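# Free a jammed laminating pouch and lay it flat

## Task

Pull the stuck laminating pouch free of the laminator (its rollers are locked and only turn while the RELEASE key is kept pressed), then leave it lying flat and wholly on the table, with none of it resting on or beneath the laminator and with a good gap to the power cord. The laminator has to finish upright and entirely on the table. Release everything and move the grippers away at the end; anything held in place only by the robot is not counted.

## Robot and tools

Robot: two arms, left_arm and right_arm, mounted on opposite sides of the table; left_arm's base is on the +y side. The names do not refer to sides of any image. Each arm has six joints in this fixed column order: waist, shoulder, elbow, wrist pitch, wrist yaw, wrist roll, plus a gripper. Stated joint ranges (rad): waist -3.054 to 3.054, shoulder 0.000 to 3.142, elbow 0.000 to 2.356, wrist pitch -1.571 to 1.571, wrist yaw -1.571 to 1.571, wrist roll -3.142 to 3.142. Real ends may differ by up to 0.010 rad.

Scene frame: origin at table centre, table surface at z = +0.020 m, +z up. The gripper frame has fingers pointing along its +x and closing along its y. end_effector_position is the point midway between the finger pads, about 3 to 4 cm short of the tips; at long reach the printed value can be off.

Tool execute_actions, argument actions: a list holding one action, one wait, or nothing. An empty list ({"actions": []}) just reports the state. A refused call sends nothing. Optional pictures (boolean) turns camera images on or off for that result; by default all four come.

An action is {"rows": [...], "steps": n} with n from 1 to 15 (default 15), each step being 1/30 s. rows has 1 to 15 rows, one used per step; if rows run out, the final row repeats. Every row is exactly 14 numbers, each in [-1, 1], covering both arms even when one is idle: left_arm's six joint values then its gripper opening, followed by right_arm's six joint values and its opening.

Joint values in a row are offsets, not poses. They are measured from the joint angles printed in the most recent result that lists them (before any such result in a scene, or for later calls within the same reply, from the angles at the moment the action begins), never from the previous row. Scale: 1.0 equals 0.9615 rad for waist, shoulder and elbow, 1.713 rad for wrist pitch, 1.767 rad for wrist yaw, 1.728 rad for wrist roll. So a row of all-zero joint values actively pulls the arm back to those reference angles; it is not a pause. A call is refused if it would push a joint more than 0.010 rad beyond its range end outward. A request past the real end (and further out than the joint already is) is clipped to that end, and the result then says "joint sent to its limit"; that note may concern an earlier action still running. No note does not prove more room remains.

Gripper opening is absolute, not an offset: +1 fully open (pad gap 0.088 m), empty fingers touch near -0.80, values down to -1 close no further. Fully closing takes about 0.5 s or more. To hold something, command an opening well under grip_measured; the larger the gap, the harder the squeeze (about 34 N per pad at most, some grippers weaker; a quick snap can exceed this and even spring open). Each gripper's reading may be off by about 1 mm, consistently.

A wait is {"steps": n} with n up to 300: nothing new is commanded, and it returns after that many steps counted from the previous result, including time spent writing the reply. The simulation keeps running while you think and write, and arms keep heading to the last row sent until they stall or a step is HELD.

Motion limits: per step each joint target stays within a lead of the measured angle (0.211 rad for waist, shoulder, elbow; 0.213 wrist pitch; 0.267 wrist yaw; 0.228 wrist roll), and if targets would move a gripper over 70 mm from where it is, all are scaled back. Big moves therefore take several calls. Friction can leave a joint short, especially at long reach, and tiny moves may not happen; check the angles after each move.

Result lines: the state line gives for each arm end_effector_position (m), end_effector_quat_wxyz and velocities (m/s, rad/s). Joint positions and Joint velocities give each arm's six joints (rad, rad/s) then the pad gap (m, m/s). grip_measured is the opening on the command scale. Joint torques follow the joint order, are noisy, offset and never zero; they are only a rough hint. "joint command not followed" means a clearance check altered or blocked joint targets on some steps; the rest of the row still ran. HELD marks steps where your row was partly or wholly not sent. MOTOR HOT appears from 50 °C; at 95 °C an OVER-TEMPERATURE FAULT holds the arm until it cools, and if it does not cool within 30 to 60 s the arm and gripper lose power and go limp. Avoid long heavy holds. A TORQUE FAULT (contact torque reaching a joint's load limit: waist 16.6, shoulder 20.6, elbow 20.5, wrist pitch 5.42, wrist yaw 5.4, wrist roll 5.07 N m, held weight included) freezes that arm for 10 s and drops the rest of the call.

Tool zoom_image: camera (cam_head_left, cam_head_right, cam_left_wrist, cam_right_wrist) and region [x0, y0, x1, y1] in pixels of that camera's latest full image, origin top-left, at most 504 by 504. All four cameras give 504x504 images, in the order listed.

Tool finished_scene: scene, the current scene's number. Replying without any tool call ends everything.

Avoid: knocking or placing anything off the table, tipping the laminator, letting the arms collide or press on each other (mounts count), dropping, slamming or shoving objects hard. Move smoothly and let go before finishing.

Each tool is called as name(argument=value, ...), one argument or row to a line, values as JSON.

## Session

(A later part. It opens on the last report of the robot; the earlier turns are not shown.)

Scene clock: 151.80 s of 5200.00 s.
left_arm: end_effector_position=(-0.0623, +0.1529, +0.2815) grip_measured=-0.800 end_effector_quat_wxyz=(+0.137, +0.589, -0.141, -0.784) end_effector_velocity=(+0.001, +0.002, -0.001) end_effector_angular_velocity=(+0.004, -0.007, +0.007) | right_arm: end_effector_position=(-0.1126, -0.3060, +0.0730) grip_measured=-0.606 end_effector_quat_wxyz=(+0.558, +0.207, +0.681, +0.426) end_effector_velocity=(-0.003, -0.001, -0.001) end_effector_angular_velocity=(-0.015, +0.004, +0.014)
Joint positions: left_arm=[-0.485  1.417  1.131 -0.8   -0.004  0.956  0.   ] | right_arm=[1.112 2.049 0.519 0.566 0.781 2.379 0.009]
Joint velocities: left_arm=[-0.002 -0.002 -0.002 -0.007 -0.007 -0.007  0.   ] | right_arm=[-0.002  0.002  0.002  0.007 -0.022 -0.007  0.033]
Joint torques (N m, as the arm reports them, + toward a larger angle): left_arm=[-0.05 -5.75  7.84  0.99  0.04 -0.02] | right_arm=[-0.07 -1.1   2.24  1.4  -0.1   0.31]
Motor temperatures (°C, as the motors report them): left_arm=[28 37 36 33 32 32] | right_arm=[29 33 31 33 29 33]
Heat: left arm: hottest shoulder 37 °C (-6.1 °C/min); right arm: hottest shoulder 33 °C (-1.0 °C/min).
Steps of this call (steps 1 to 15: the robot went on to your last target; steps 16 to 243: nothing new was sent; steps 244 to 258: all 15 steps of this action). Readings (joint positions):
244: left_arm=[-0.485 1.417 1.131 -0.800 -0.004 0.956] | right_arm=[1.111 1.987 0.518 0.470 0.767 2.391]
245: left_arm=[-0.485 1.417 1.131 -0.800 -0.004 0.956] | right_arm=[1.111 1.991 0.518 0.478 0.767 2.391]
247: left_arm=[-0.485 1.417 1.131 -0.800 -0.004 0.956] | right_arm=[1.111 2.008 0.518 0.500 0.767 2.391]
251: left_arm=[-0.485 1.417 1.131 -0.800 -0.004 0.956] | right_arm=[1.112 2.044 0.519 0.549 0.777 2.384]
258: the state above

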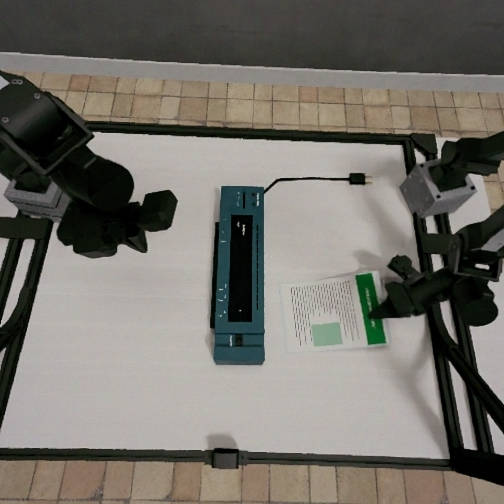

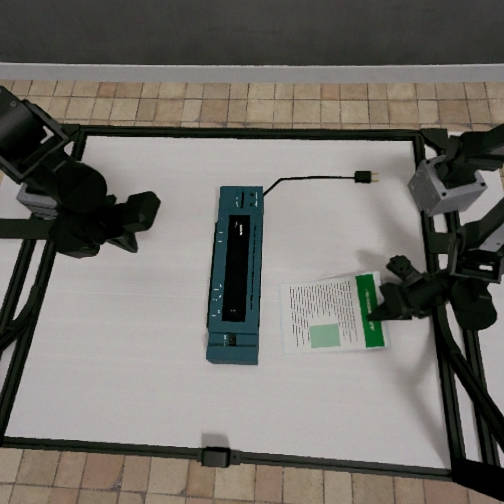

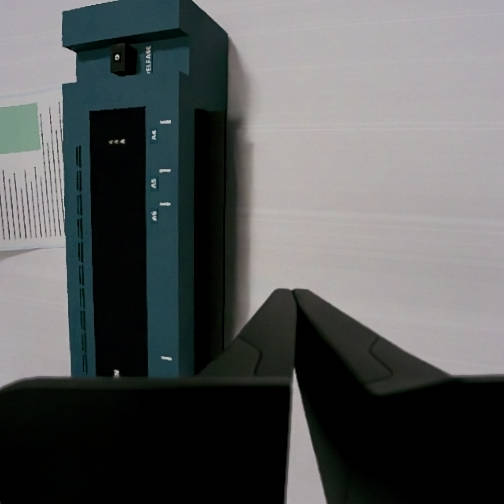

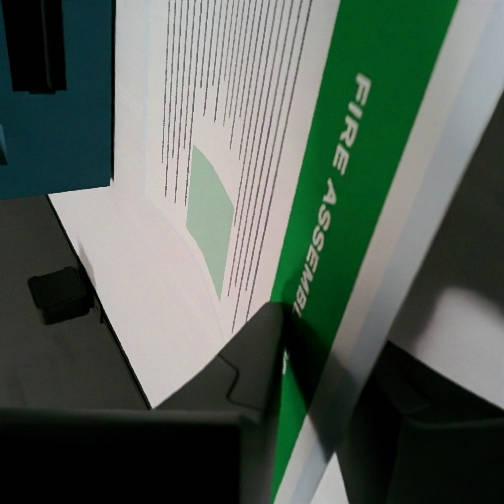

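execute_actions(
  actions=[
    {"rows":[[0,0,0,0,0,0,-0.8,0,-0.02,0,-0.02,0,0.008,-0.5],[0,0,0,0,0,0,-0.8,0.01,-0.04,0,-0.038,0,0.016,-0.5],[0,0,0,0,0,0,-0.8,0.024,-0.06,0,-0.056,0.003,0.025,-0.5],[0,0,0,0,0,0,-0.8,0.038,-0.079,0,-0.075,0.006,0.035,-0.5],[0,0,0,0,0,0,-0.8,0.052,-0.098,0,-0.093,0.009,0.045,-0.5],[0,0,0,0,0,0,-0.8,0.066,-0.117,0,-0.112,0.012,0.055,-0.5],[0,0,0,0,0,0,-0.8,0.08,-0.136,0,-0.13,0.016,0.065,-0.5],[0,0,0,0,0,0,-0.8,0.094,-0.155,0,-0.149,0.019,0.075,-0.5],[0,0,0,0,0,0,-0.8,0.108,-0.174,0,-0.167,0.022,0.085,-0.5],[0,0,0,0,0,0,-0.8,0.122,-0.193,0,-0.186,0.026,0.095,-0.5],[0,0,0,0,0,0,-0.8,0.137,-0.212,-0.007,-0.204,0.029,0.104,-0.5]],"steps":15},
  ],
)

Scene clock: 157.63 s of 5200.00 s.
left_arm: end_effector_position=(-0.0623, +0.1529, +0.2815) grip_measured=-0.800 end_effector_quat_wxyz=(+0.137, +0.589, -0.141, -0.784) end_effector_velocity=(+0.001, +0.002, -0.001) end_effector_angular_velocity=(+0.004, -0.007, +0.007) | right_arm: end_effector_position=(-0.1042, -0.3401, +0.1015) grip_measured=-0.500 end_effector_quat_wxyz=(+0.565, +0.197, +0.681, +0.421) end_effector_velocity=(+0.015, -0.014, +0.012) end_effector_angular_velocity=(-0.011, -0.044, -0.011)
Joint positions: left_arm=[-0.485  1.417  1.131 -0.8   -0.004  0.956  0.   ] | right_arm=[1.239 1.858 0.52  0.233 0.827 2.548 0.014]
Joint velocities: left_arm=[-0.002 -0.002 -0.002 -0.007 -0.007 -0.007  0.   ] | right_arm=[ 0.056 -0.1   -0.002 -0.212  0.022  0.095 -0.   ]
Joint torques (N m, as the arm reports them, + toward a larger angle): left_arm=[-0.06 -5.75  7.44  0.97  0.04 -0.02] | right_arm=[-0.02 -5.01  2.31  0.92  0.54  0.06]
Motor temperatures (°C, as the motors report them): left_arm=[28 37 37 33 32 32] | right_arm=[29 33 31 33 29 33]
Heat: left arm: hottest shoulder 37 °C (-6.1 °C/min); right arm: hottest shoulder 33 °C (-1.0 °C/min).
Steps of this call (steps 1 to 15: the robot went on to your last target; steps 16 to 90: nothing new was sent; then 2.33 s passed at rest; steps 91 to 105: all 15 steps of this action). Readings (joint positions):
91: left_arm=[-0.485 1.417 1.131 -0.800 -0.004 0.956] | right_arm=[1.112 2.044 0.519 0.564 0.782 2.381]
92: left_arm=[-0.485 1.417 1.131 -0.800 -0.004 0.956] | right_arm=[1.112 2.038 0.520 0.548 0.780 2.390]
94: left_arm=[-0.485 1.417 1.131 -0.800 -0.004 0.956] | right_arm=[1.122 2.019 0.520 0.493 0.780 2.411]
98: left_arm=[-0.485 1.417 1.131 -0.800 -0.004 0.956] | right_arm=[1.159 1.948 0.520 0.383 0.810 2.469]
105: the state above

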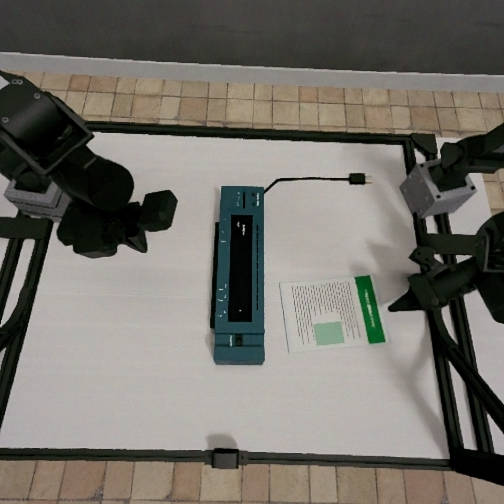

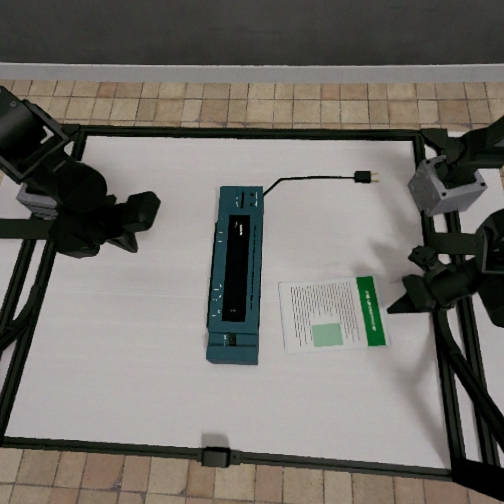

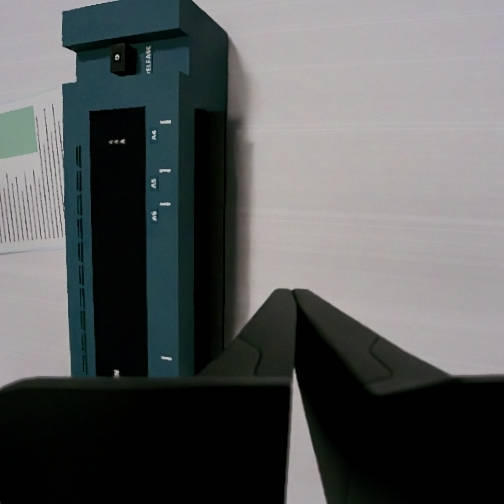

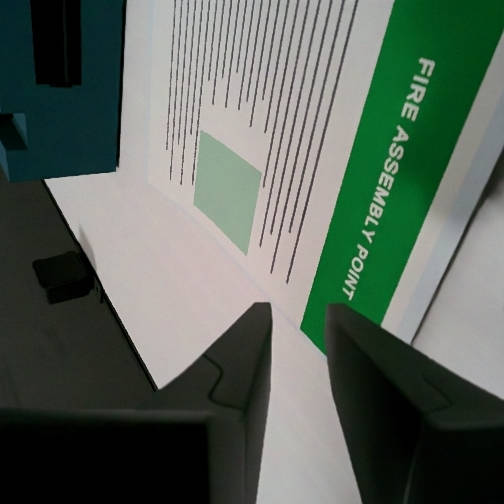

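The pouch is released. I'll raise the right arm clear and check the result.

execute_actions(
  actions=[
    {"rows":[[-0.1,-0.05,-0.05,0,0,0,-0.8,0,-0.1,0,-0.06,0,0,-0.5],[-0.2,-0.1,-0.1,0,0,0,-0.8,0,-0.2,0,-0.12,0,0,-0.5],[-0.4,-0.2,-0.2,0,0,0,-0.8,0,-0.5,0.1,-0.35,0,0,-0.5]],"steps":15},
  ],
)

Scene clock: 159.60 s of 5200.00 s.
left_arm: end_effector_position=(-0.1103, +0.2692, +0.2710) grip_measured=-0.800 end_effector_quat_wxyz=(-0.013, +0.550, -0.249, -0.797) end_effector_velocity=(+0.003, +0.002, -0.003) end_effector_angular_velocity=(-0.007, -0.019, +0.005) | right_arm: end_effector_position=(-0.0807, -0.3410, +0.2034) grip_measured=-0.500 end_effector_quat_wxyz=(+0.572, +0.193, +0.676, +0.423) end_effector_velocity=(+0.014, -0.002, +0.006) end_effector_angular_velocity=(-0.006, -0.057, +0.010)
Joint positions: left_arm=[-0.864  1.234  0.951 -0.801 -0.     0.956  0.   ] | right_arm=[ 1.24   1.386  0.617 -0.356  0.828  2.552  0.014]
Joint velocities: left_arm=[-0.012 -0.007 -0.012 -0.007 -0.022 -0.007  0.   ] | right_arm=[ 0.002 -0.056  0.002 -0.11  -0.007 -0.007  0.   ]
Joint torques (N m, as the arm reports them, + toward a larger angle): left_arm=[-0.38 -5.14  6.06  1.08 -0.09 -0.02] | right_arm=[-0.09 -3.91  4.81  0.88  0.43 -0.19]
Motor temperatures (°C, as the motors report them): left_arm=[28 37 37 33 32 32] | right_arm=[29 33 31 33 29 33]
Heat: left arm: hottest shoulder 37 °C (-6.1 °C/min); right arm: hottest shoulder 33 °C (-1.0 °C/min).
Steps of this call (steps 1 to 30: the robot went on to your last target; steps 31 to 44: nothing new was sent; steps 45 to 59: all 15 steps of this action). Readings (joint positions):
45: left_arm=[-0.493 1.411 1.126 -0.797 -0.009 0.956] | right_arm=[1.241 1.840 0.520 0.198 0.828 2.555]
46: left_arm=[-0.523 1.396 1.110 -0.792 -0.014 0.956] | right_arm=[1.241 1.805 0.520 0.146 0.824 2.555]
48: left_arm=[-0.636 1.324 1.036 -0.795 -0.010 0.956] | right_arm=[1.240 1.693 0.540 0.007 0.824 2.554]
52: left_arm=[-0.843 1.242 0.963 -0.802 0.003 0.956] | right_arm=[1.240 1.452 0.609 -0.233 0.829 2.552]
59: the state above

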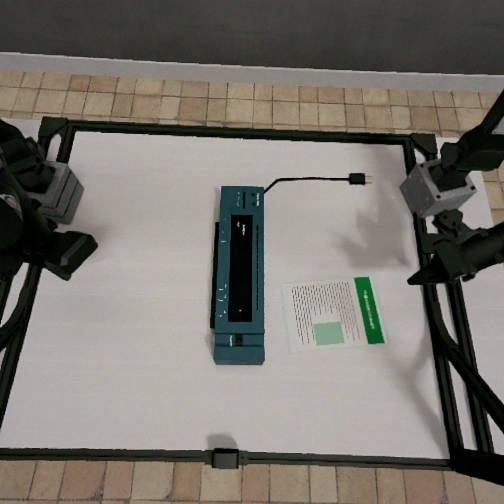

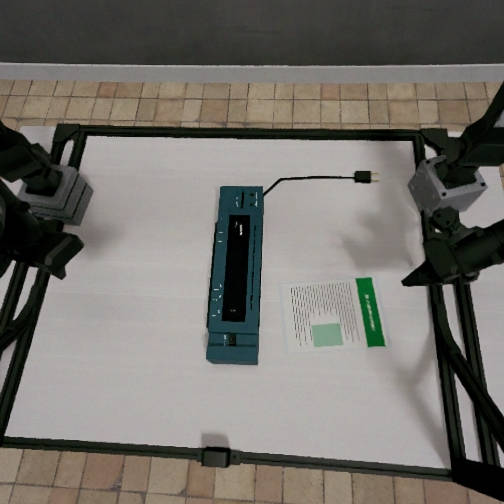

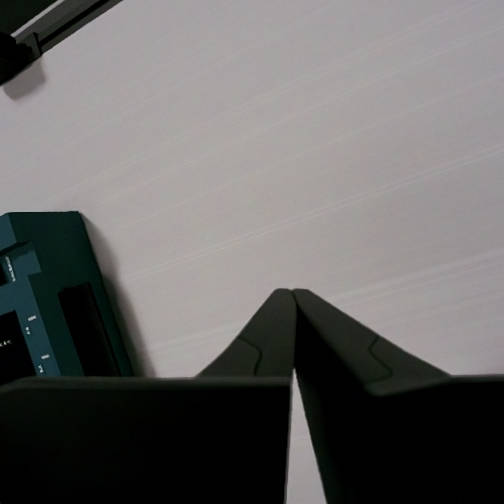

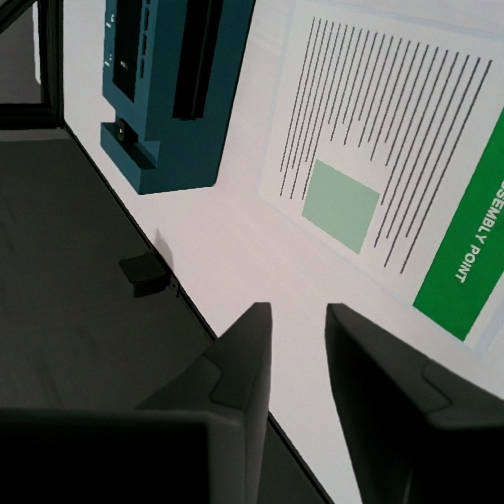

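finished_scene(
  scene=1,
)

The scene is finished: the task was done.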